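# Move the rope-reel pole onto the empty wall rack

## Task

Take the pole that carries the rope reel and place it on the wall rack that currently has no pole. At the end the pole must be fully seated in the slots of both brackets, the reel must be hanging without swinging, and the robot must have released it and moved away. The result only counts if it stays that way without the robot holding it. The robot must not tip over or finish leaning.

## Robot and tools

ROBOT. A wheeled base that can drive straight and turn in place but cannot move sideways. On it sit a lifting column with a tilting head and two six-joint arms, left and right, each with a two-finger gripper. Shoulder height S = 0.90 m + column_m. Folded, as at the start, the robot measures 0.73 m long by 0.62 m wide by S + 0.43 m tall, and its front is 0.40 m ahead of the column. A loose object may occasionally be nudged by something outside the robot.

FRAMES. Base frame: origin on the floor under the column, between the drive wheels; x forward, y left, z up. The reported left_hand and right_hand positions are in this frame. Each is the point where the fingers meet; the tips sit 8 mm further out. A hand's z axis runs along the fingers (quat_wxyz maps (0,0,1) onto it) and its y axis along the opening. The odometry frame is the base frame as it was when the scene began.

execute_actions. Argument "actions" is a list holding one action or nothing (empty just returns state and images). An action may contain:
- "base": exactly one key. translate_m is a straight drive offset from where the base now stands, in metres, -3 to 3, forward positive. rotate_rad is a turn-in-place offset in radians, -3.2 to 3.2, counter-clockwise (left) positive. A move needing more than 8.667 s is refused.
- "joints": a single dictionary covering both arms, column and head, each value an absolute target. column_m 0 to 0.8 m; head_tilt_rad -0.61 to 1.308 (positive tilts down); per arm (prefix left_ or right_): joint1_rad -2.879 to 2.879, joint2_rad 0 to 3.141, joint3_rad 0 to 3.019, joint4_rad -1.692 to 1.57, joint5_rad -1.57 to 1.57 (positive swings the hand to the robot's right), joint6_rad -2.094 to 2.094 (hand roll, positive clockwise seen from behind), gripper_m 0 to 0.093 m fingertip gap. Done tolerances: column 0.005, head 0.03, joints 1-6: 0.045, 0.14, 0.09, 0.055, 0.03, 0.035, gripper 0.003.
- "speeds": optional caps for this action: translate_m 0.05 to 0.8 m/s, rotate_rad 0.1 to 1 rad/s (the top is the default). It does not slow arms.
"cameras" picks images: cam_head_left, cam_head_right, cam_left_wrist, cam_right_wrist, nav_camera, or all (default). An unknown key or out-of-range value rejects the whole call. Omitted joints may still be driving to earlier targets.

wait: seconds 0 to 10, sends nothing new, returns state and images. zoom_image: camera plus region [x0, y0, x1, y1] in pixels of its latest full 504x504 image, at most 504 on a side. finished_scene: pass the scene number; irreversible, and the goal must already hold.

ARM GEOMETRY (approximate). With joint1 at -1.57 (left) or 1.57 (right) and joints 5, 6 at 0, the arm moves in a vertical plane 0.23 m beside the column, pointing forward. Let a = j2 - 0.35, b = 1.05 + j2 - j3, c = b - j4 (c = 1.57 means fingers straight down). Hand distance ahead = 0.12 + 0.39 sin a + 0.38 cos b + 0.25 cos c; height = S + 0.39 cos a - 0.38 sin b - 0.25 sin c. Example: j2, j3, j4 = 0.93, 0.78, 0.14 gives 0.60 m ahead, 0.25 m under S. Real hands usually sit up to 5 cm lower and nearer (about 12 cm with a heavy or far load); trust the reported hand positions (1-3 cm error). Empty reach is about 1 m from the shoulder. Positive joint1 sends a hand forward, down and to the left. Below 0.4 m height, the housing blocks hands closer than 0.45 m ahead; don't move arms with column_m under 0.3.

LOADS AND GRIPPING. With fingers pointing down, one arm handles roughly 3.2 kg at 0.4 m ahead, 2 kg out to 0.6 m, 1 kg out to 0.8 m. Heavy loads with flatter fingers sag and give time_out or off_target. A grip holds 2-6 kg. To grasp, command an opening smaller than the object; off_target is then expected. A reported opening 0.002 m or more above target means something is held. Fingers are 7 cm long; the hand body is 10 x 7 cm; the wrist camera sticks out 11 cm on one side. Targets within about 0.03 rad (0.08 for joints 2, 3) of the current reading may not move at all. For gentle contact, step about 0.05 rad per call from your previous target.

RESULTS. base_status and joint_status give each motion's outcome: done, off_target (may still be pushing), contact_stop (column or base only; it then holds in place), time_out, not_followed. "joint command not followed" with a cause line means a self-collision check withheld that arm's targets; back each moved joint off by at least 0.05 rad, or move the other arm. on_its_own lists uncommanded behaviour; its held-at value is a target, not a position. base_odometry counts wheel turns only; if turned_by_wheels and turned_by_imu differ by over about 4% and 0.05 rad, the base hit something or slipped. base_tilt is in degrees (forward, right), about 1 degree bias. motor_effort shows wheel motors in percent, peak in brackets. wheel_motors_off = 1 means wheels are switched off. Joint torques and per-arm motor temperatures are also listed; a pictures line names the returned images in order.

COLUMN. Going down, it halts with contact_stop when an arm's load changes (a hand or held object touching down) and then refuses to descend until raised 0.2 m. It may sink up to 0.15-0.2 m more after contact.

AVOID. Arms hitting or pressing each other (can end the run). Blocked arms pushing for long: motors overheat (warning from 85 °C, the arm drops at 100 °C); relieve by resending the reported joint angles. Base pushing about 3 s: wheels shut off for 2 s. After a base contact_stop, back up 0.05 m before turning. Dropping the pole, slamming, tipping the robot, or leaving the reel swinging.

Each tool is called after ">>>" as name([rows], argument=value, ...), one row to a line, values as JSON.

## Session

>>> execute_actions(actions=[])

Scene clock: 0.00 s.
Joint torques (N m, as the arm reports them, + toward a larger angle): no reading
Motor temperatures (°C, as the motors report them): left_arm=[22 19 20 21 22 22] | right_arm=[21 21 19 18 19 20]
base_odometry: x=+0.000 y=+0.000 heading=+0.000 (m, m, rad; odometry frame)
turned_by_wheels: +0.000 (rad since the last result)
turned_by_imu: +0.000 (rad since the last result)
base_tilt: forward=+0.4 right=-0.5 (deg)
base_status: not commanded
joint_positions: column_m=+0.556 head_tilt_rad=+0.887 left_joint1_rad=-1.578 left_joint2_rad=+0.887 left_joint3_rad=+0.434 left_joint4_rad=-0.930 left_joint5_rad=-0.036 left_joint6_rad=+0.052 left_gripper_m=+0.094 right_joint1_rad=+1.587 right_joint2_rad=+0.893 right_joint3_rad=+0.399 right_joint4_rad=-0.942 right_joint5_rad=+0.004 right_joint6_rad=-0.088 right_gripper_m=+0.095
joint_status: not commanded
wheel_motors_off: 0
motor_effort: left_wheel=+3 right_wheel=+2 (%)
left_hand: x=+0.1627 y=+0.2292 z=+1.2471 quat_wxyz=(+0.417, -0.034, -0.908, -0.004) (m; base frame)
right_hand: x=+0.1406 y=-0.2229 z=+1.2551 quat_wxyz=(+0.440, +0.047, -0.896, -0.022) (m; base frame)
pictures: cam_head_left, cam_head_right, cam_left_wrist, cam_right_wrist, nav_camera
Images, in order (width x height): cam_head_left 504x504, cam_head_right 504x504, cam_left_wrist 504x504, cam_right_wrist 504x504, nav_camera 504x504.

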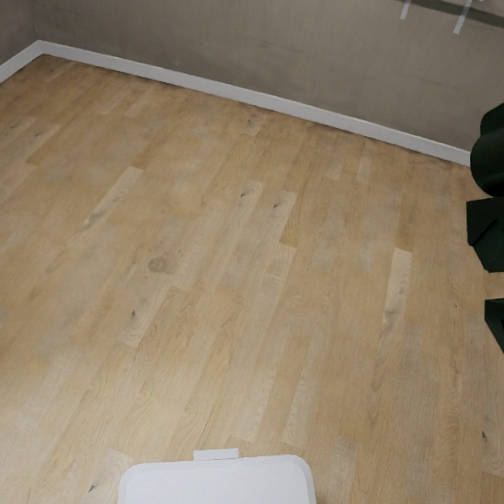

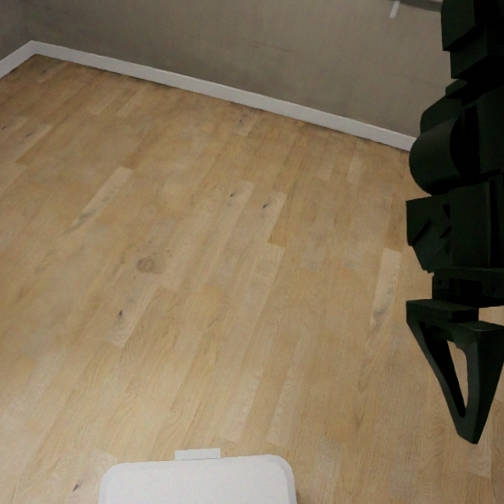

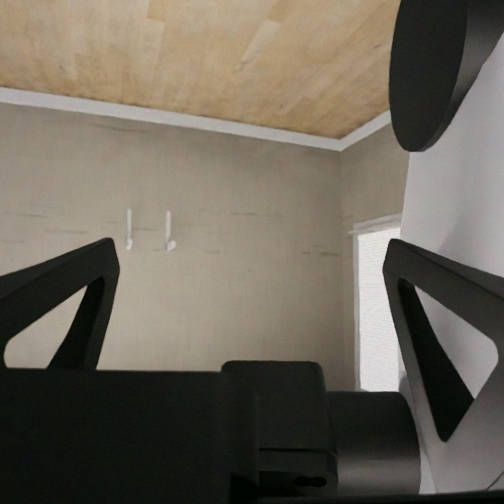

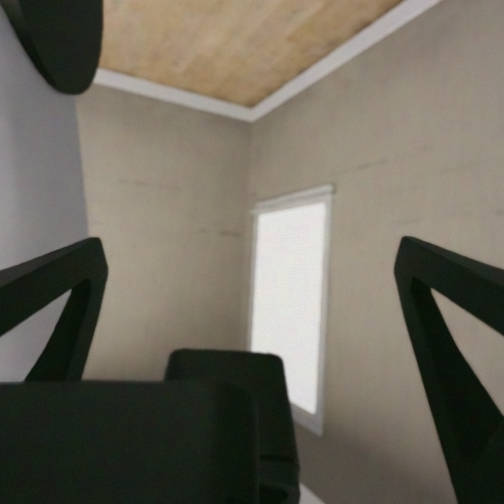

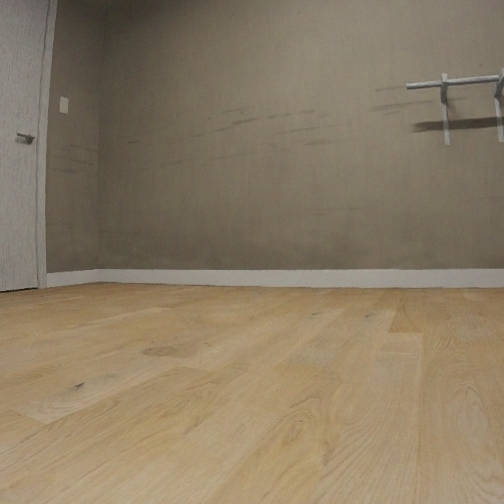

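>>> execute_actions([
  {"base": {"rotate_rad": -0.5}, "joints": {"head_tilt_rad": 0.3}},
])

Scene clock: 5.87 s.
Joint torques (N m, as the arm reports them, + toward a larger angle): left_arm=[ 0.79 -7.96 -1.09 -1.05  0.07  0.08] | right_arm=[-0.58 -8.28 -1.08 -1.15  0.07 -0.05]
Motor temperatures (°C, as the motors report them): left_arm=[22 19 20 21 22 22] | right_arm=[21 21 19 18 19 20]
base_odometry: x=+0.000 y=+0.000 heading=-0.499 (m, m, rad; odometry frame)
turned_by_wheels: -0.499 (rad since the last result)
turned_by_imu: -0.499 (rad since the last result)
base_tilt: forward=+0.4 right=-0.4 (deg)
base_status: done
joint_positions: column_m=+0.556 head_tilt_rad=+0.319 left_joint1_rad=-1.578 left_joint2_rad=+0.887 left_joint3_rad=+0.434 left_joint4_rad=-0.930 left_joint5_rad=-0.036 left_joint6_rad=+0.052 left_gripper_m=+0.094 right_joint1_rad=+1.587 right_joint2_rad=+0.893 right_joint3_rad=+0.399 right_joint4_rad=-0.942 right_joint5_rad=+0.004 right_joint6_rad=-0.088 right_gripper_m=+0.095
joint_status: all done
wheel_motors_off: 0
motor_effort: left_wheel=+5(46) right_wheel=-2(45) (%)
left_hand: x=+0.1627 y=+0.2292 z=+1.2471 quat_wxyz=(+0.417, -0.034, -0.908, -0.004) (m; base frame)
right_hand: x=+0.1406 y=-0.2229 z=+1.2551 quat_wxyz=(+0.440, +0.047, -0.896, -0.022) (m; base frame)
pictures: cam_head_left, cam_head_right, cam_left_wrist, cam_right_wrist, nav_camera
camera_calibration (this result's frames):
cam_head_left: T_world_to_cam=[[-0.112196, -0.993196, 0.0312021, -0.0147056], [-0.356854, 0.0109667, -0.934096, 1.45928], [0.927398, -0.115937, -0.355657, 0.43148], [0, 0, 0, 1]] pos_world=[0.118949, 0.0194153, 1.51703]
cam_head_right: T_world_to_cam=[[-0.11108, -0.993526, 0.0238108, -0.0525278], [-0.348365, 0.0164874, -0.937214, 1.46102], [0.930754, -0.112401, -0.347941, 0.425553], [0, 0, 0, 1]] pos_world=[0.107048, -0.0284437, 1.51861]
Images, in order (width x height): cam_head_left 504x504, cam_head_right 504x504, cam_left_wrist 504x504, cam_right_wrist 504x504, nav_camera 504x504.

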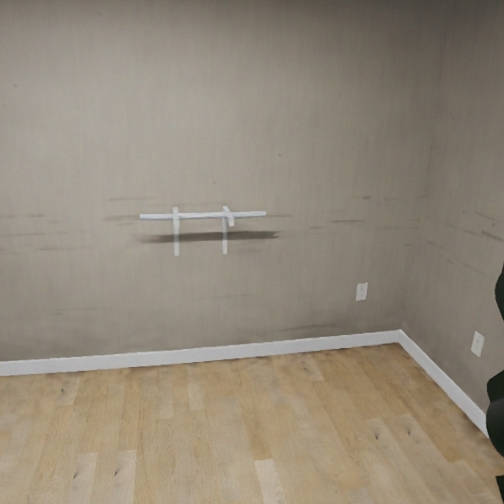

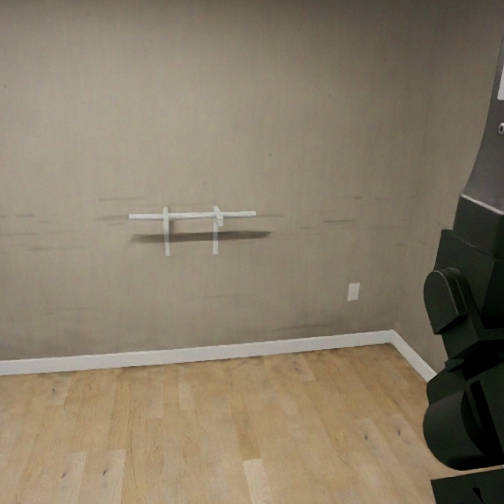

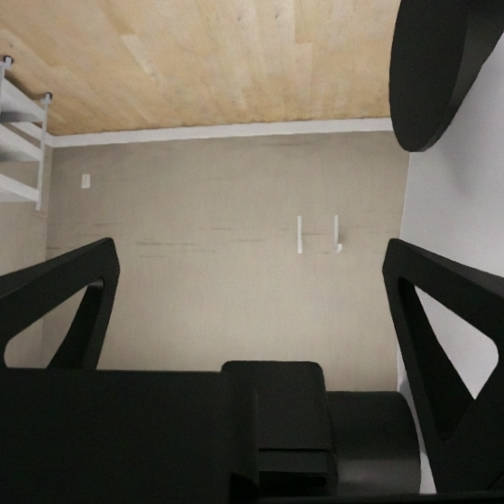

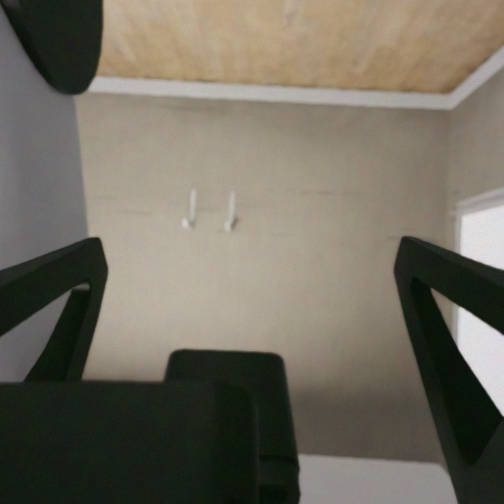

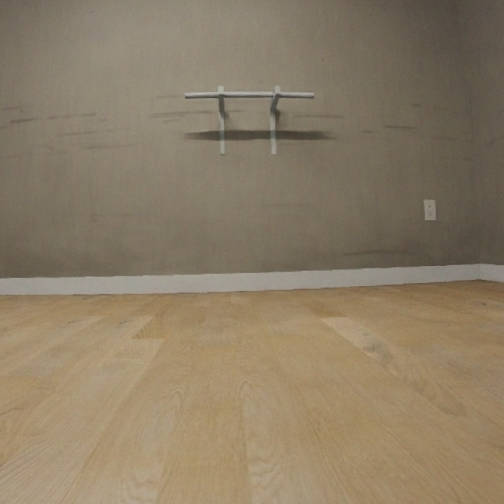

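>>> zoom_image(camera="cam_head_left", region=[130, 190, 290, 270])

>>> execute_actions([
  {"base": {"rotate_rad": -1.3}},
])

Region (130, 190, 290, 270) of cam_head_left's 504x504 image, scaled by 3.150, with more detail than that image has.

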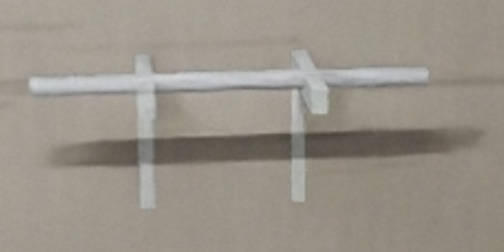

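Scene clock: 12.87 s.
Joint torques (N m, as the arm reports them, + toward a larger angle): left_arm=[ 0.84 -7.97 -1.32 -0.99  0.08  0.08] | right_arm=[-0.63 -8.71 -1.11 -1.14  0.06 -0.07]
Motor temperatures (°C, as the motors report them): left_arm=[22 19 20 21 22 22] | right_arm=[21 21 19 18 19 20]
base_odometry: x=+0.000 y=+0.000 heading=-1.798 (m, m, rad; odometry frame)
turned_by_wheels: -1.299 (rad since the last result)
turned_by_imu: -1.310 (rad since the last result)
base_tilt: forward=+0.3 right=-0.4 (deg)
base_status: done
joint_positions: column_m=+0.556 head_tilt_rad=+0.319 left_joint1_rad=-1.578 left_joint2_rad=+0.887 left_joint3_rad=+0.434 left_joint4_rad=-0.930 left_joint5_rad=-0.036 left_joint6_rad=+0.052 left_gripper_m=+0.094 right_joint1_rad=+1.587 right_joint2_rad=+0.893 right_joint3_rad=+0.399 right_joint4_rad=-0.942 right_joint5_rad=+0.004 right_joint6_rad=-0.088 right_gripper_m=+0.095
joint_status: not commanded
wheel_motors_off: 0
motor_effort: left_wheel=+5(34) right_wheel=-5(31) (%)
left_hand: x=+0.1627 y=+0.2292 z=+1.2471 quat_wxyz=(+0.417, -0.034, -0.908, -0.004) (m; base frame)
right_hand: x=+0.1406 y=-0.2229 z=+1.2551 quat_wxyz=(+0.440, +0.047, -0.896, -0.022) (m; base frame)
pictures: cam_head_left, cam_head_right, cam_left_wrist, cam_right_wrist, nav_camera
camera_calibration (this result's frames):
cam_head_left: T_world_to_cam=[[-0.112197, -0.993196, 0.0311991, -0.0147009], [-0.356829, 0.0109667, -0.934105, 1.4593], [0.927407, -0.115937, -0.355632, 0.431441], [0, 0, 0, 1]] pos_world=[0.11895, 0.0194153, 1.51703]
cam_head_right: T_world_to_cam=[[-0.111081, -0.993526, 0.0238078, -0.0525232], [-0.34834, 0.0164874, -0.937223, 1.46103], [0.930763, -0.112401, -0.347916, 0.425514], [0, 0, 0, 1]] pos_world=[0.107049, -0.0284437, 1.51861]
Images, in order (width x height): cam_head_left 504x504, cam_head_right 504x504, cam_left_wrist 504x504, cam_right_wrist 504x504, nav_camera 504x504.

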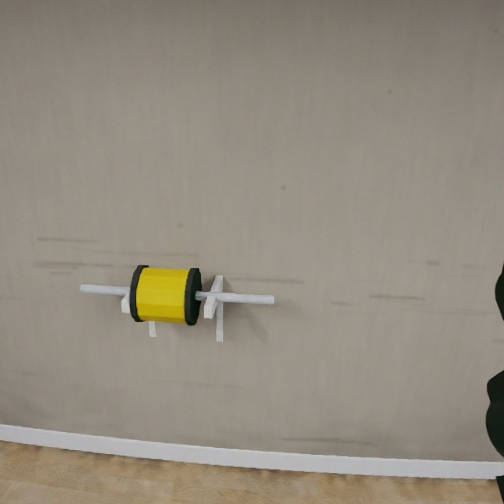

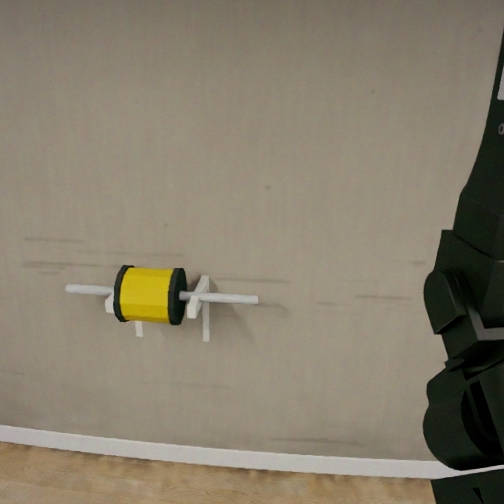

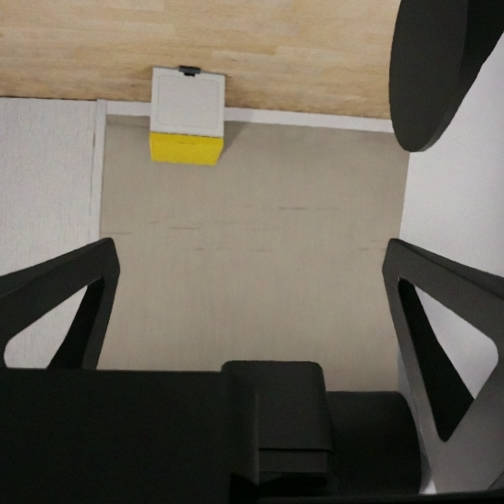

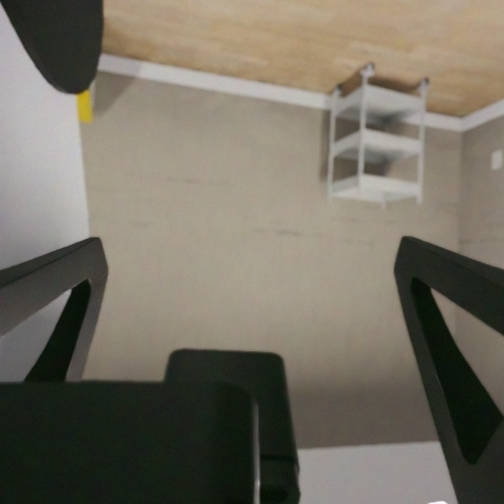

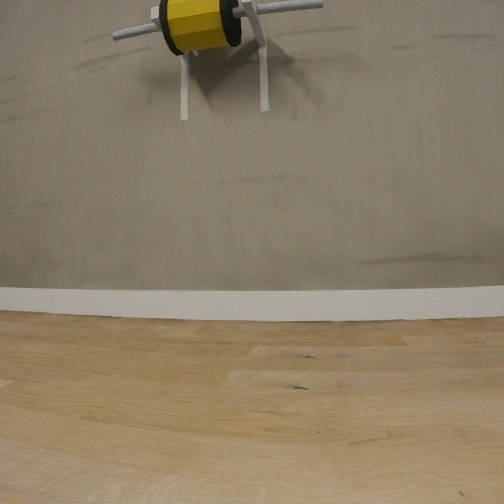

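>>> zoom_image(camera="cam_head_left", region=[70, 250, 290, 360])

>>> zoom_image(camera="nav_camera", region=[100, 0, 340, 130])

>>> zoom_image(camera="cam_head_right", region=[55, 250, 275, 360])

Region (70, 250, 290, 360) of cam_head_left's 504x504 image, scaled by 2.291, with more detail than that image has.

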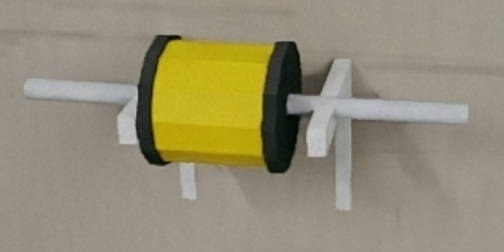

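Region (100, 0, 340, 130) of nav_camera's 504x504 image, scaled by 2.100, with more detail than that image has; it fills the top 273 rows of this view, and the rest is white.

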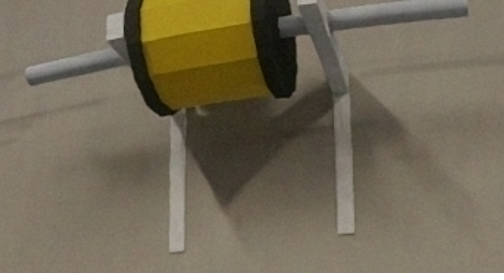

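Region (55, 250, 275, 360) of cam_head_right's 504x504 image, scaled by 2.291, with more detail than that image has.

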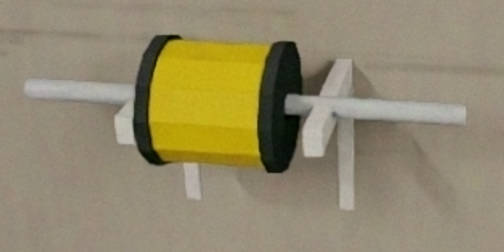

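>>> zoom_image(camera="cam_head_left", region=[0, 404, 252, 504])

>>> zoom_image(camera="cam_head_left", region=[252, 404, 504, 504])

Region (0, 404, 252, 504) of cam_head_left's 504x504 image, scaled by 2.000, with more detail than that image has; it fills the top 200 rows of this view, and the rest is white.

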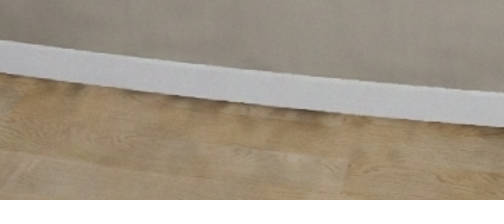

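Region (252, 404, 504, 504) of cam_head_left's 504x504 image, scaled by 2.000, with more detail than that image has; it fills the top 200 rows of this view, and the rest is white.

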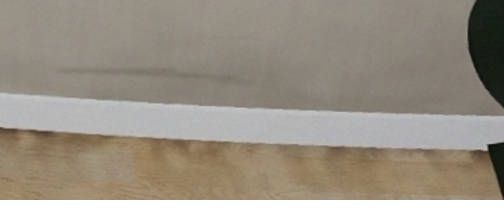

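>>> execute_actions([
  {"base": {"rotate_rad": 0.323}, "joints": {"column_m": 0.46, "head_tilt_rad": 0.7, "left_joint1_rad": -1.57, "left_joint2_rad": 1.134, "left_joint3_rad": 0.757, "left_joint4_rad": -0.144, "left_joint5_rad": 0, "left_joint6_rad": -1.57, "right_joint1_rad": 1.57, "right_joint2_rad": 1.134, "right_joint3_rad": 0.757, "right_joint4_rad": -0.144, "right_joint5_rad": 0, "right_joint6_rad": 1.57}},
], cameras=[])

>>> execute_actions([
  {"base": {"translate_m": 0.751}},
], cameras=[])

>>> execute_actions([
  {"base": {"rotate_rad": -0.508}},
])

Scene clock: 134.70 s.
Joint torques (N m, as the arm reports them, + toward a larger angle): left_arm=[  1.19 -14.11   0.68   1.01   0.11  -0.02] | right_arm=[ -1.36 -14.7    0.94   0.56   0.09  -0.01]
Motor temperatures (°C, as the motors report them): left_arm=[22 20 20 21 22 22] | right_arm=[21 21 19 18 19 20]
base_odometry: x=+0.000 y=+0.000 heading=-1.476 (m, m, rad; odometry frame)
turned_by_wheels: +0.322 (rad since the last result)
turned_by_imu: +0.325 (rad since the last result)
base_tilt: forward=+0.3 right=-0.5 (deg)
base_status: done
joint_positions: column_m=+0.460 head_tilt_rad=+0.703 left_joint1_rad=-1.573 left_joint2_rad=+1.131 left_joint3_rad=+0.758 left_joint4_rad=-0.158 left_joint5_rad=-0.003 left_joint6_rad=-1.559 left_gripper_m=+0.094 right_joint1_rad=+1.581 right_joint2_rad=+1.139 right_joint3_rad=+0.760 right_joint4_rad=-0.154 right_joint5_rad=+0.002 right_joint6_rad=+1.563 right_gripper_m=+0.095
joint_status: all done
wheel_motors_off: 0
motor_effort: left_wheel=-6(29) right_wheel=+7(26) (%)
left_hand: x=+0.4512 y=+0.2237 z=+1.0111 quat_wxyz=(+0.002, +0.702, -0.712, -0.003) (m; base frame)
right_hand: x=+0.4507 y=-0.2210 z=+1.0083 quat_wxyz=(+0.006, -0.703, -0.712, +0.001) (m; base frame)
pictures: none
No camera images: the call's "cameras" was empty. Leave "cameras" out to get every camera's image.

Scene clock: 137.67 s.
Joint torques (N m, as the arm reports them, + toward a larger angle): left_arm=[  1.26 -12.76   0.73   0.89   0.11  -0.02] | right_arm=[ -1.15 -14.9    1.11   0.6    0.09   0.  ]
Motor temperatures (°C, as the motors report them): left_arm=[22 20 20 21 22 22] | right_arm=[21 22 19 18 19 20]
base_odometry: x=+0.071 y=-0.748 heading=-1.477 (m, m, rad; odometry frame)
turned_by_wheels: -0.001 (rad since the last result)
turned_by_imu: -0.004 (rad since the last result)
base_tilt: forward=+0.4 right=-0.5 (deg)
base_status: done
joint_positions: column_m=+0.460 head_tilt_rad=+0.703 left_joint1_rad=-1.573 left_joint2_rad=+1.131 left_joint3_rad=+0.758 left_joint4_rad=-0.157 left_joint5_rad=-0.003 left_joint6_rad=-1.559 left_gripper_m=+0.094 right_joint1_rad=+1.581 right_joint2_rad=+1.139 right_joint3_rad=+0.758 right_joint4_rad=-0.154 right_joint5_rad=+0.002 right_joint6_rad=+1.563 right_gripper_m=+0.095
joint_status: not commanded
wheel_motors_off: 0
motor_effort: left_wheel=-1(64) right_wheel=+0(78) (%)
left_hand: x=+0.4514 y=+0.2237 z=+1.0111 quat_wxyz=(+0.002, +0.702, -0.712, -0.002) (m; base frame)
right_hand: x=+0.4495 y=-0.2210 z=+1.0085 quat_wxyz=(+0.006, -0.703, -0.712, +0.002) (m; base frame)
pictures: none
No camera images: the call's "cameras" was empty. Leave "cameras" out to get every camera's image.

Scene clock: 139.60 s.
Joint torques (N m, as the arm reports them, + toward a larger angle): left_arm=[  1.19 -13.48   0.71   0.96   0.11  -0.02] | right_arm=[ -1.18 -14.7    1.15   0.57   0.12  -0.01]
Motor temperatures (°C, as the motors report them): left_arm=[22 20 20 21 22 22] | right_arm=[21 22 19 18 19 20]
base_odometry: x=+0.071 y=-0.748 heading=-1.984 (m, m, rad; odometry frame)
turned_by_wheels: -0.507 (rad since the last result)
turned_by_imu: -0.504 (rad since the last result)
base_tilt: forward=+0.4 right=-0.5 (deg)
base_status: done
joint_positions: column_m=+0.460 head_tilt_rad=+0.703 left_joint1_rad=-1.573 left_joint2_rad=+1.131 left_joint3_rad=+0.757 left_joint4_rad=-0.157 left_joint5_rad=-0.003 left_joint6_rad=-1.559 left_gripper_m=+0.094 right_joint1_rad=+1.581 right_joint2_rad=+1.139 right_joint3_rad=+0.758 right_joint4_rad=-0.154 right_joint5_rad=+0.002 right_joint6_rad=+1.563 right_gripper_m=+0.095
joint_status: not commanded
wheel_motors_off: 0
motor_effort: left_wheel=+4(57) right_wheel=-5(64) (%)
left_hand: x=+0.4512 y=+0.2239 z=+1.0111 quat_wxyz=(+0.002, +0.703, -0.712, -0.003) (m; base frame)
right_hand: x=+0.4495 y=-0.2209 z=+1.0085 quat_wxyz=(+0.006, -0.703, -0.712, +0.001) (m; base frame)
pictures: cam_head_left, cam_head_right, cam_left_wrist, cam_right_wrist, nav_camera
camera_calibration (this result's frames):
cam_head_left: T_world_to_cam=[[-0.0923455, -0.993196, 0.07095, -0.0701756], [-0.680712, 0.0109667, -0.732469, 1.0941], [0.726707, -0.115937, -0.677093, 0.872131], [0, 0, 0, 1]] pos_world=[0.1045, 0.0194153, 1.39688]
cam_head_right: T_world_to_cam=[[-0.0940787, -0.993526, 0.0636786, -0.108739], [-0.674008, 0.0164874, -0.73854, 1.09989], [0.732709, -0.112401, -0.671196, 0.869443], [0, 0, 0, 1]] pos_world=[0.0940563, -0.0284437, 1.4028]
cam_left_wrist: T_world_to_cam=[[0.999841, -0.0176835, -0.00249192, -0.445224], [-0.0130239, -0.817517, 0.575757, -0.387916], [-0.0122186, -0.575633, -0.817617, 1.08256], [0, 0, 0, 1]] pos_world=[0.453328, 0.298155, 1.10735]
cam_right_wrist: T_world_to_cam=[[-0.999494, -0.0216053, 0.0233614, 0.418916], [-0.00315343, 0.797801, 0.602912, -0.427547], [-0.0316639, 0.602533, -0.797466, 1.0741], [0, 0, 0, 1]] pos_world=[0.451365, -0.29703, 1.10454]
Images, in order (width x height): cam_head_left 504x504, cam_head_right 504x504, cam_left_wrist 504x504, cam_right_wrist 504x504, nav_camera 504x504.

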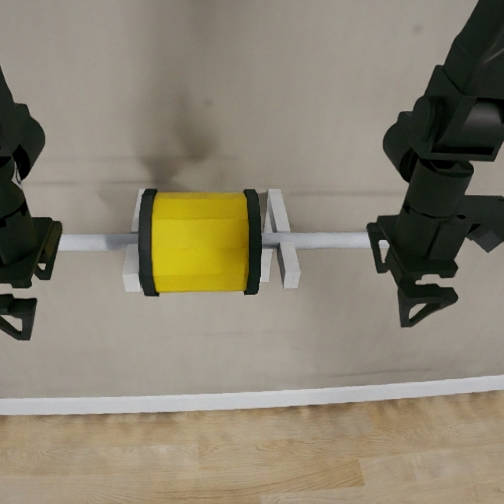

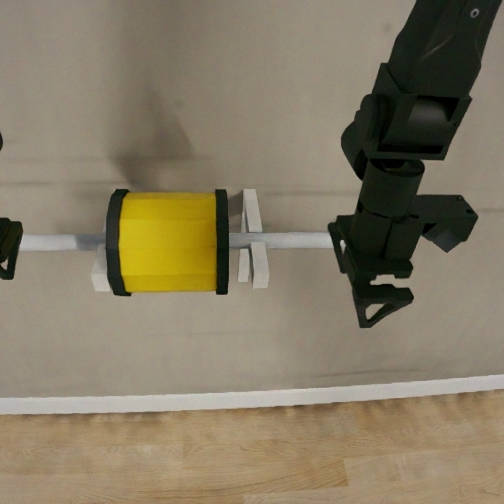

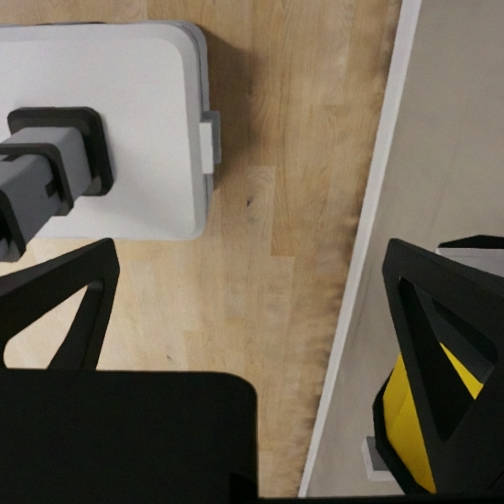

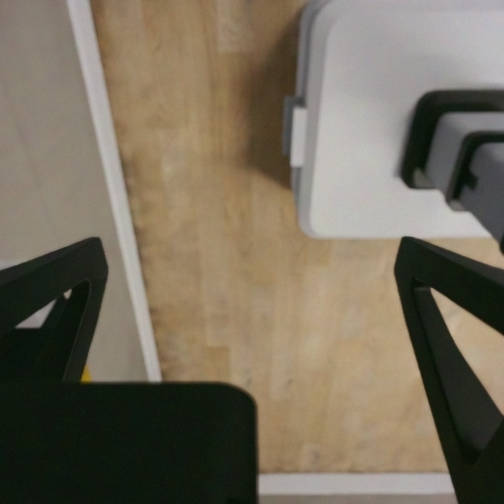

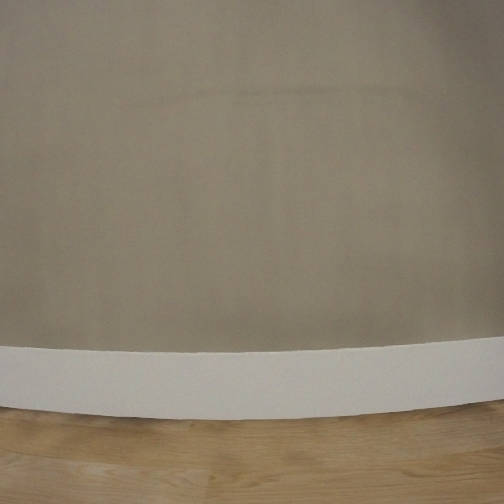

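>>> zoom_image(camera="cam_head_left", region=[110, 180, 320, 310])

>>> zoom_image(camera="cam_head_right", region=[80, 180, 290, 310])

Region (110, 180, 320, 310) of cam_head_left's 504x504 image, scaled by 2.400, with more detail than that image has; it fills the top 312 rows of this view, and the rest is white.

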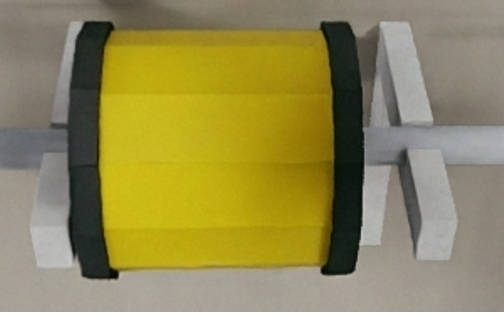

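Region (80, 180, 290, 310) of cam_head_right's 504x504 image, scaled by 2.400, with more detail than that image has; it fills the top 312 rows of this view, and the rest is white.

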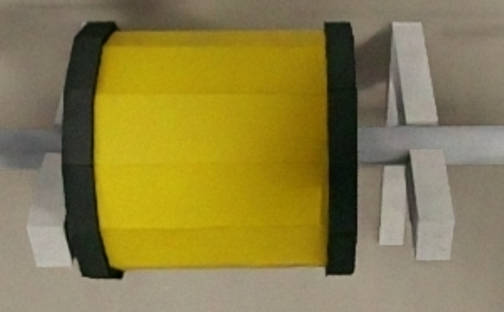

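>>> zoom_image(camera="cam_left_wrist", region=[304, 224, 504, 504])

Region (304, 224, 504, 504) of cam_left_wrist's 504x504 image, scaled by 1.800, with more detail than that image has; it fills the left 360 columns of this view, and the rest is white.

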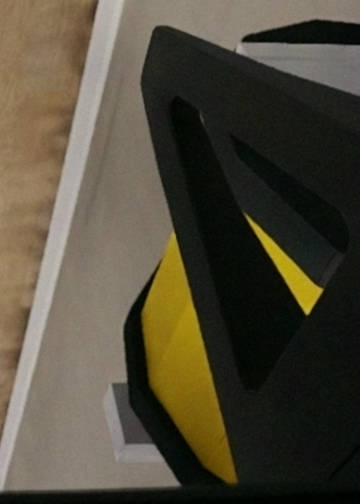

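>>> execute_actions([
  {"base": {"translate_m": 0.22}, "joints": {"head_tilt_rad": 0.95}},
], cameras=["cam_head_left", "cam_left_wrist", "cam_right_wrist"])

Scene clock: 207.47 s.
Joint torques (N m, as the arm reports them, + toward a larger angle): left_arm=[  1.08 -13.77   0.68   0.87   0.1   -0.02] | right_arm=[ -1.23 -14.57   1.1    0.54   0.12  -0.01]
Motor temperatures (°C, as the motors report them): left_arm=[22 21 21 21 22 22] | right_arm=[21 23 19 18 19 20]
base_odometry: x=-0.017 y=-0.949 heading=-1.986 (m, m, rad; odometry frame)
turned_by_wheels: -0.002 (rad since the last result)
turned_by_imu: -0.004 (rad since the last result)
base_tilt: forward=+0.5 right=-0.4 (deg)
base_status: done
joint_positions: column_m=+0.460 head_tilt_rad=+0.951 left_joint1_rad=-1.573 left_joint2_rad=+1.131 left_joint3_rad=+0.758 left_joint4_rad=-0.156 left_joint5_rad=-0.003 left_joint6_rad=-1.559 left_gripper_m=+0.094 right_joint1_rad=+1.581 right_joint2_rad=+1.138 right_joint3_rad=+0.758 right_joint4_rad=-0.154 right_joint5_rad=+0.002 right_joint6_rad=+1.563 right_gripper_m=+0.095
joint_status: all done
wheel_motors_off: 0
motor_effort: left_wheel=-2(69) right_wheel=+2(66) (%)
left_hand: x=+0.4516 y=+0.2239 z=+1.0111 quat_wxyz=(+0.002, +0.703, -0.712, -0.002) (m; base frame)
right_hand: x=+0.4498 y=-0.2209 z=+1.0087 quat_wxyz=(+0.006, -0.703, -0.712, +0.001) (m; base frame)
pictures: cam_head_left, cam_left_wrist, cam_right_wrist
camera_calibration (this result's frames):
cam_head_left: T_world_to_cam=[[-0.072124, -0.993196, 0.0914315, -0.100804], [-0.839566, 0.0109667, -0.543148, 0.82827], [0.538449, -0.115937, -0.834644, 1.10937], [0, 0, 0, 1]] pos_world=[0.0907759, 0.0194153, 1.38502]
cam_left_wrist: T_world_to_cam=[[0.999843, -0.0176813, -0.00134765, -0.446808], [-0.013681, -0.817516, 0.575743, -0.387611], [-0.0112816, -0.575634, -0.81763, 1.08217], [0, 0, 0, 1]] pos_world=[0.453643, 0.298154, 1.10738]
cam_right_wrist: T_world_to_cam=[[-0.999511, -0.0215989, 0.0225988, 0.419958], [-0.00360822, 0.797799, 0.602912, -0.427492], [-0.0310515, 0.602536, -0.797487, 1.07405], [0, 0, 0, 1]] pos_world=[0.451561, -0.297031, 1.10479]
Images, in order (width x height): cam_head_left 504x504, cam_left_wrist 504x504, cam_right_wrist 504x504.

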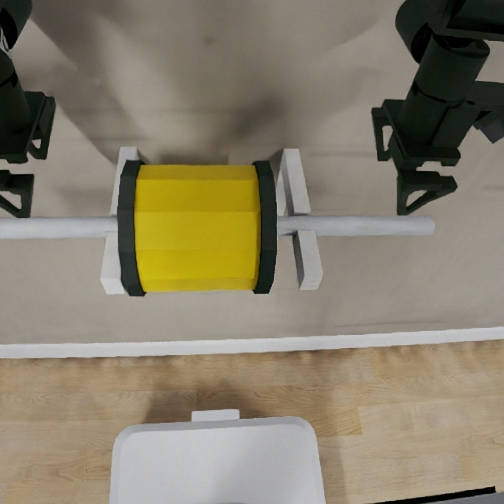

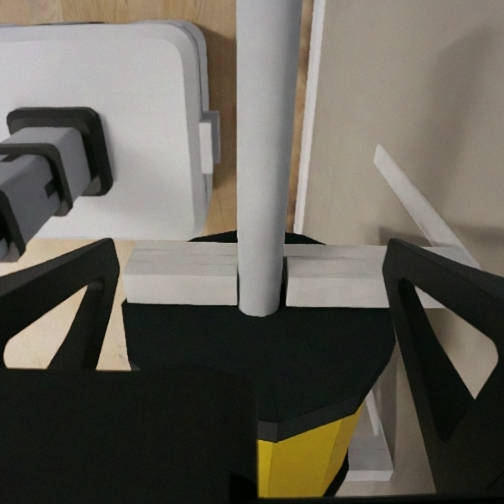

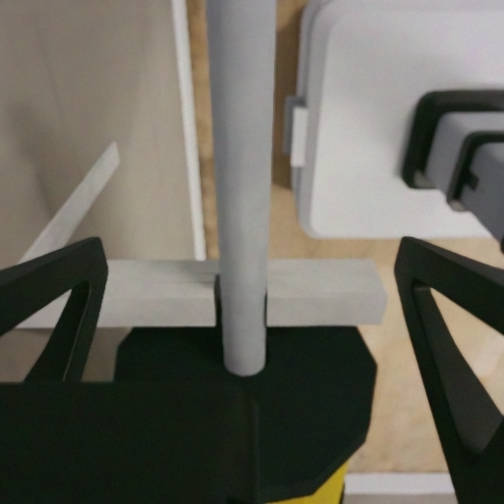

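>>> execute_actions([
  {"joints": {"column_m": 0.335}},
], cameras=["cam_head_left", "cam_left_wrist", "cam_right_wrist"])

Scene clock: 227.97 s.
Joint torques (N m, as the arm reports them, + toward a larger angle): left_arm=[  1.2  -13.5    0.82   0.92   0.11  -0.02] | right_arm=[ -1.22 -14.57   1.07   0.53   0.11  -0.01]
Motor temperatures (°C, as the motors report them): left_arm=[22 21 21 21 22 22] | right_arm=[21 23 19 18 19 20]
base_odometry: x=-0.017 y=-0.949 heading=-1.986 (m, m, rad; odometry frame)
turned_by_wheels: +0.000 (rad since the last result)
turned_by_imu: -0.001 (rad since the last result)
base_tilt: forward=+0.4 right=-0.4 (deg)
base_status: not commanded
joint_positions: column_m=+0.335 head_tilt_rad=+0.951 left_joint1_rad=-1.573 left_joint2_rad=+1.131 left_joint3_rad=+0.758 left_joint4_rad=-0.156 left_joint5_rad=-0.003 left_joint6_rad=-1.559 left_gripper_m=+0.094 right_joint1_rad=+1.581 right_joint2_rad=+1.138 right_joint3_rad=+0.758 right_joint4_rad=-0.154 right_joint5_rad=+0.002 right_joint6_rad=+1.563 right_gripper_m=+0.095
joint_status: all done
wheel_motors_off: 0
motor_effort: left_wheel=-3(3) right_wheel=+1(3) (%)
left_hand: x=+0.4516 y=+0.2239 z=+0.8861 quat_wxyz=(+0.002, +0.703, -0.712, -0.002) (m; base frame)
right_hand: x=+0.4498 y=-0.2209 z=+0.8837 quat_wxyz=(+0.006, -0.703, -0.712, +0.001) (m; base frame)
pictures: cam_head_left, cam_left_wrist, cam_right_wrist
camera_calibration (this result's frames):
cam_head_left: T_world_to_cam=[[-0.072124, -0.993196, 0.0914315, -0.0893752], [-0.839566, 0.0109667, -0.543148, 0.760377], [0.538449, -0.115937, -0.834644, 1.00504], [0, 0, 0, 1]] pos_world=[0.0907759, 0.0194153, 1.26002]
cam_left_wrist: T_world_to_cam=[[0.999843, -0.0176813, -0.00134765, -0.446976], [-0.013681, -0.817516, 0.575743, -0.315644], [-0.0112816, -0.575634, -0.81763, 0.979966], [0, 0, 0, 1]] pos_world=[0.453643, 0.298154, 0.982377]
cam_right_wrist: T_world_to_cam=[[-0.999511, -0.0215989, 0.0225988, 0.422783], [-0.00360822, 0.797799, 0.602912, -0.352128], [-0.0310515, 0.602536, -0.797487, 0.974365], [0, 0, 0, 1]] pos_world=[0.451561, -0.297031, 0.979792]
Images, in order (width x height): cam_head_left 504x504, cam_left_wrist 504x504, cam_right_wrist 504x504.

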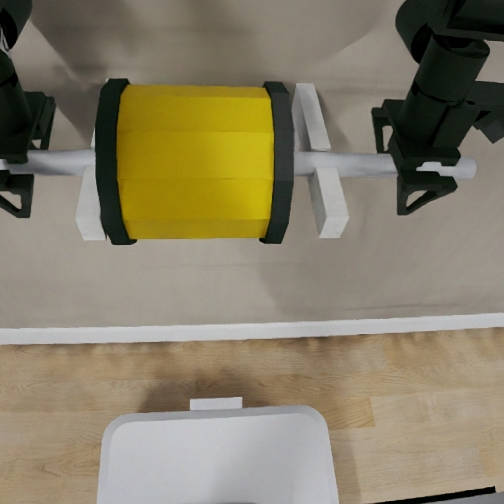

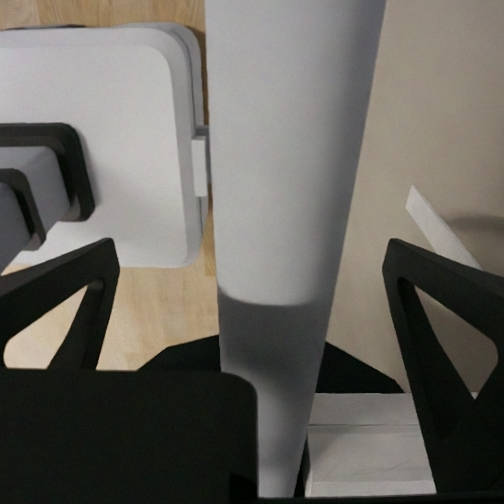

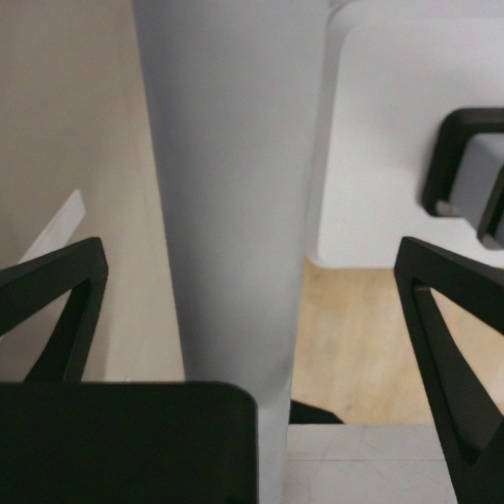

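>>> execute_actions([
  {"base": {"translate_m": 0.005}, "joints": {"left_gripper_m": 0.0, "right_gripper_m": 0.0}},
], cameras=["cam_left_wrist", "cam_right_wrist"])

Scene clock: 240.57 s.
Joint torques (N m, as the arm reports them, + toward a larger angle): left_arm=[  1.23 -13.78   0.66   0.95   0.11  -0.06] | right_arm=[ -1.32 -14.65   1.29   0.53   0.12  -0.02]
Motor temperatures (°C, as the motors report them): left_arm=[22 21 21 21 22 22] | right_arm=[21 23 19 18 19 20]
base_odometry: x=-0.020 y=-0.954 heading=-1.986 (m, m, rad; odometry frame)
turned_by_wheels: +0.000 (rad since the last result)
turned_by_imu: -0.001 (rad since the last result)
base_tilt: forward=+0.4 right=-0.5 (deg)
base_status: done
joint_positions: column_m=+0.335 head_tilt_rad=+0.951 left_joint1_rad=-1.573 left_joint2_rad=+1.131 left_joint3_rad=+0.759 left_joint4_rad=-0.154 left_joint5_rad=-0.003 left_joint6_rad=-1.555 left_gripper_m=+0.027 right_joint1_rad=+1.581 right_joint2_rad=+1.137 right_joint3_rad=+0.756 right_joint4_rad=-0.152 right_joint5_rad=+0.002 right_joint6_rad=+1.564 right_gripper_m=+0.027
joint_status: left_gripper_m off_target (ended at +0.027, target +0.000); right_gripper_m off_target (ended at +0.027, target +0.000)
wheel_motors_off: 0
motor_effort: left_wheel=+0(43) right_wheel=+2(37) (%)
left_hand: x=+0.4528 y=+0.2240 z=+0.8862 quat_wxyz=(+0.001, +0.701, -0.713, -0.001) (m; base frame)
right_hand: x=+0.4495 y=-0.2209 z=+0.8840 quat_wxyz=(+0.006, -0.703, -0.711, +0.001) (m; base frame)
pictures: cam_left_wrist, cam_right_wrist
camera_calibration (this result's frames):
cam_left_wrist: T_world_to_cam=[[0.999759, -0.0218726, 0.00169275, -0.449875], [-0.0188628, -0.817656, 0.575398, -0.312928], [-0.0112014, -0.575292, -0.817872, 0.980169], [0, 0, 0, 1]] pos_world=[0.454843, 0.298175, 0.982472]
cam_right_wrist: T_world_to_cam=[[-0.999552, -0.0204484, 0.0218443, 0.42345], [-0.00314529, 0.797808, 0.602904, -0.3525], [-0.029756, 0.602565, -0.797515, 0.974039], [0, 0, 0, 1]] pos_world=[0.451135, -0.297036, 0.980084]
Images, in order (width x height): cam_left_wrist 504x504, cam_right_wrist 504x504.

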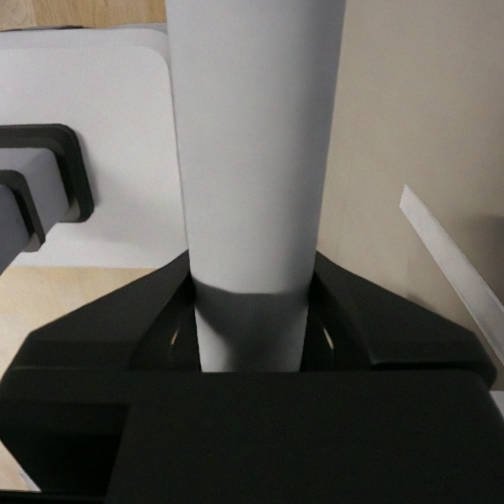

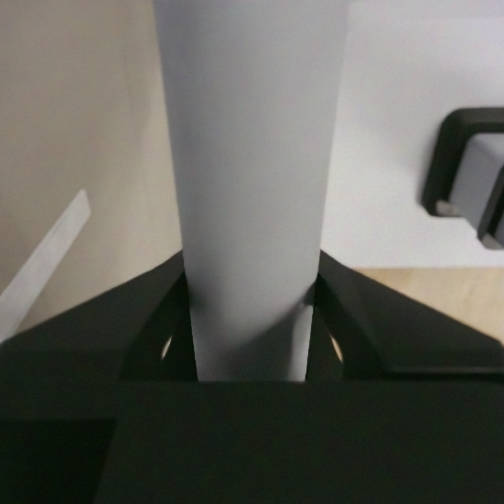

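>>> execute_actions([
  {"joints": {"column_m": 0.46}},
], cameras=["cam_head_left", "cam_left_wrist"])

Scene clock: 249.53 s.
Joint torques (N m, as the arm reports them, + toward a larger angle): left_arm=[  1.12 -15.01   0.72   0.5    0.1   -0.07] | right_arm=[ -1.28 -15.56   1.15   0.36   0.12  -0.01]
Motor temperatures (°C, as the motors report them): left_arm=[22 22 21 21 22 22] | right_arm=[21 23 19 18 19 20]
base_odometry: x=-0.020 y=-0.954 heading=-1.986 (m, m, rad; odometry frame)
turned_by_wheels: +0.000 (rad since the last result)
turned_by_imu: -0.001 (rad since the last result)
base_tilt: forward=+0.4 right=-0.4 (deg)
base_status: not commanded
joint_positions: column_m=+0.460 head_tilt_rad=+0.951 left_joint1_rad=-1.573 left_joint2_rad=+1.145 left_joint3_rad=+0.756 left_joint4_rad=-0.146 left_joint5_rad=-0.003 left_joint6_rad=-1.555 left_gripper_m=+0.027 right_joint1_rad=+1.581 right_joint2_rad=+1.150 right_joint3_rad=+0.754 right_joint4_rad=-0.146 right_joint5_rad=+0.002 right_joint6_rad=+1.563 right_gripper_m=+0.027
joint_status: all done
wheel_motors_off: 0
motor_effort: left_wheel=-1(2) right_wheel=+1(1) (%)
left_hand: x=+0.4476 y=+0.2239 z=+1.0060 quat_wxyz=(+0.004, +0.701, -0.713, -0.005) (m; base frame)
right_hand: x=+0.4452 y=-0.2209 z=+1.0044 quat_wxyz=(+0.009, -0.703, -0.712, +0.004) (m; base frame)
pictures: cam_head_left, cam_left_wrist
camera_calibration (this result's frames):
cam_head_left: T_world_to_cam=[[-0.072099, -0.993196, 0.0914511, -0.100819], [-0.839714, 0.0109667, -0.542919, 0.827857], [0.538222, -0.115937, -0.834791, 1.10946], [0, 0, 0, 1]] pos_world=[0.0907593, 0.0194153, 1.38485]
cam_left_wrist: T_world_to_cam=[[0.999718, -0.0222709, -0.00821563, -0.434808], [-0.0134777, -0.817434, 0.575864, -0.384948], [-0.0195408, -0.575591, -0.817504, 1.08149], [0, 0, 0, 1]] pos_world=[0.450631, 0.298141, 1.10223]
Images, in order (width x height): cam_head_left 504x504, cam_left_wrist 504x504.

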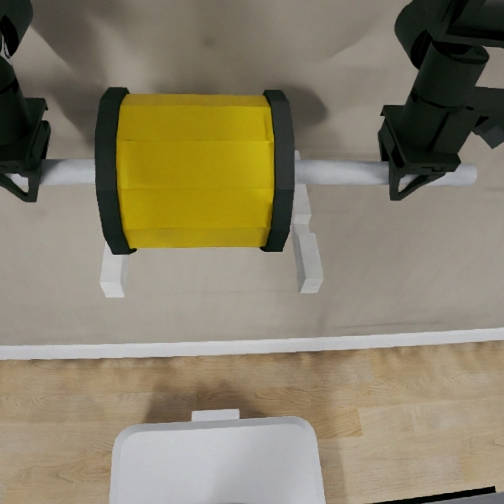

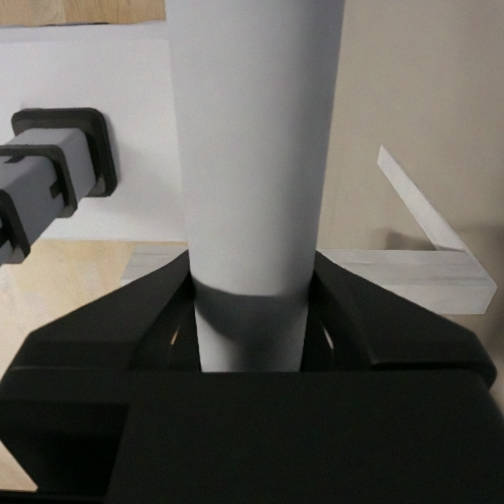

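>>> zoom_image(camera="cam_head_left", region=[80, 140, 340, 310])

Region (80, 140, 340, 310) of cam_head_left's 504x504 image, scaled by 1.938, with more detail than that image has; it fills the top 330 rows of this view, and the rest is white.

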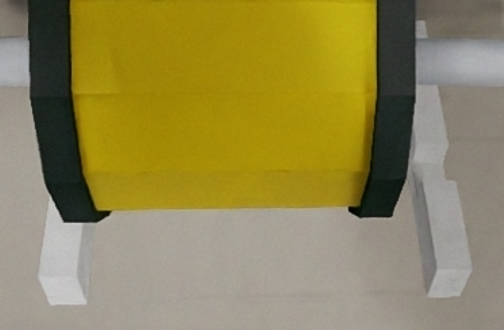

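>>> execute_actions([
  {"base": {"translate_m": -0.99}, "joints": {"head_tilt_rad": 0.45, "column_m": 0.5}},
], cameras=[])

>>> execute_actions([
  {"base": {"rotate_rad": -1.565}},
], cameras=["cam_head_left", "cam_head_right", "nav_camera"])

Scene clock: 287.03 s.
Joint torques (N m, as the arm reports them, + toward a larger angle): left_arm=[  1.24 -15.26   1.18   0.5    0.08  -0.05] | right_arm=[ -1.42 -16.27   1.69   0.3    0.11  -0.01]
Motor temperatures (°C, as the motors report them): left_arm=[22 22 21 21 22 22] | right_arm=[21 24 19 18 19 20]
base_odometry: x=+0.380 y=-0.048 heading=-1.987 (m, m, rad; odometry frame)
turned_by_wheels: -0.001 (rad since the last result)
turned_by_imu: +0.001 (rad since the last result)
base_tilt: forward=+0.4 right=-0.5 (deg)
base_status: done
joint_positions: column_m=+0.500 head_tilt_rad=+0.468 left_joint1_rad=-1.573 left_joint2_rad=+1.150 left_joint3_rad=+0.747 left_joint4_rad=-0.146 left_joint5_rad=-0.003 left_joint6_rad=-1.555 left_gripper_m=+0.027 right_joint1_rad=+1.581 right_joint2_rad=+1.155 right_joint3_rad=+0.746 right_joint4_rad=-0.146 right_joint5_rad=+0.002 right_joint6_rad=+1.563 right_gripper_m=+0.027
joint_status: all done
wheel_motors_off: 0
motor_effort: left_wheel=-1(80) right_wheel=+0(74) (%)
left_hand: x=+0.4404 y=+0.2239 z=+1.0441 quat_wxyz=(+0.009, +0.701, -0.713, -0.009) (m; base frame)
right_hand: x=+0.4379 y=-0.2209 z=+1.0425 quat_wxyz=(+0.014, -0.702, -0.712, +0.009) (m; base frame)
pictures: none
No camera images: the call's "cameras" was empty. Leave "cameras" out to get every camera's image.

Scene clock: 290.13 s.
Joint torques (N m, as the arm reports them, + toward a larger angle): left_arm=[  1.12 -15.07   0.66   0.51   0.03  -0.05] | right_arm=[ -1.29 -16.31   1.2    0.26   0.13   0.02]
Motor temperatures (°C, as the motors report them): left_arm=[22 22 21 21 22 22] | right_arm=[21 24 19 18 19 20]
base_odometry: x=+0.380 y=-0.048 heading=+2.732 (m, m, rad; odometry frame)
turned_by_wheels: -1.564 (rad since the last result)
turned_by_imu: -1.566 (rad since the last result)
base_tilt: forward=+0.4 right=-0.5 (deg)
base_status: done
joint_positions: column_m=+0.500 head_tilt_rad=+0.468 left_joint1_rad=-1.572 left_joint2_rad=+1.150 left_joint3_rad=+0.754 left_joint4_rad=-0.146 left_joint5_rad=-0.001 left_joint6_rad=-1.555 left_gripper_m=+0.026 right_joint1_rad=+1.580 right_joint2_rad=+1.155 right_joint3_rad=+0.754 right_joint4_rad=-0.146 right_joint5_rad=+0.001 right_joint6_rad=+1.562 right_gripper_m=+0.027
joint_status: not commanded
wheel_motors_off: 0
motor_effort: left_wheel=+5(77) right_wheel=-6(57) (%)
left_hand: x=+0.4452 y=+0.2240 z=+1.0444 quat_wxyz=(+0.007, +0.701, -0.713, -0.006) (m; base frame)
right_hand: x=+0.4429 y=-0.2210 z=+1.0428 quat_wxyz=(+0.011, -0.702, -0.712, +0.006) (m; base frame)
pictures: cam_head_left, cam_head_right, nav_camera
camera_calibration (this result's frames):
cam_head_left: T_world_to_cam=[[-0.10634, -0.993196, 0.0474702, -0.0374144], [-0.491225, 0.0109667, -0.870964, 1.3196], [0.864517, -0.115937, -0.489049, 0.612806], [0, 0, 0, 1]] pos_world=[0.11446, 0.0194153, 1.45079]
cam_head_right: T_world_to_cam=[[-0.10633, -0.993526, 0.0399951, -0.0754729], [-0.483291, 0.0164874, -0.875305, 1.323], [0.868979, -0.112401, -0.481915, 0.608123], [0, 0, 0, 1]] pos_world=[0.102924, -0.0284437, 1.45411]
Images, in order (width x height): cam_head_left 504x504, cam_head_right 504x504, nav_camera 504x504.

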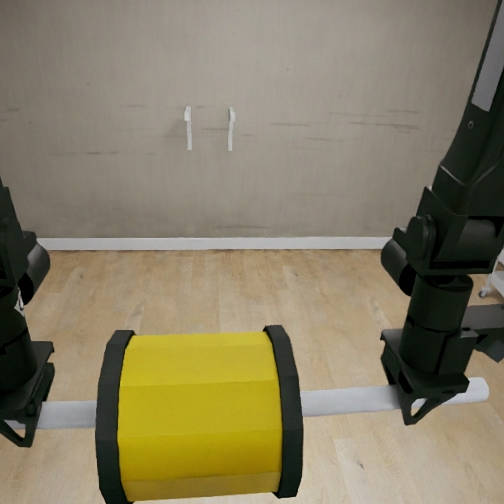

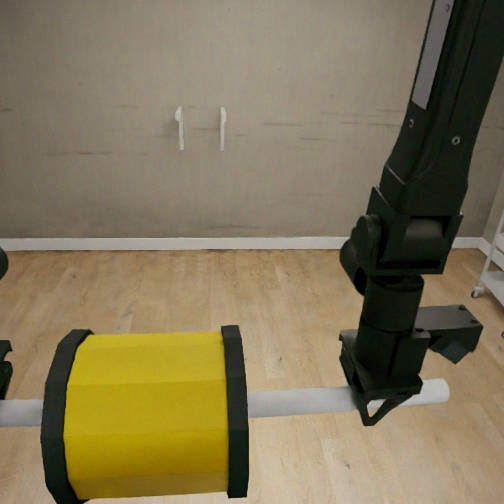

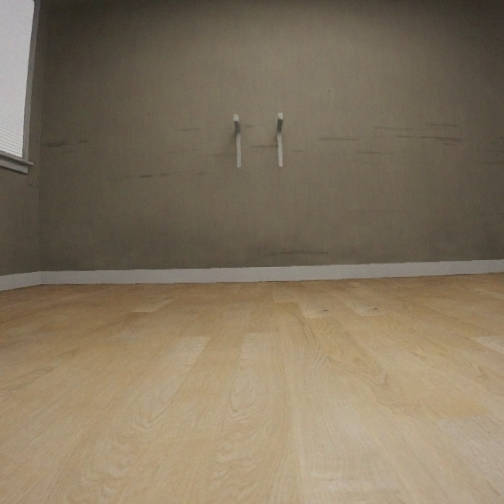

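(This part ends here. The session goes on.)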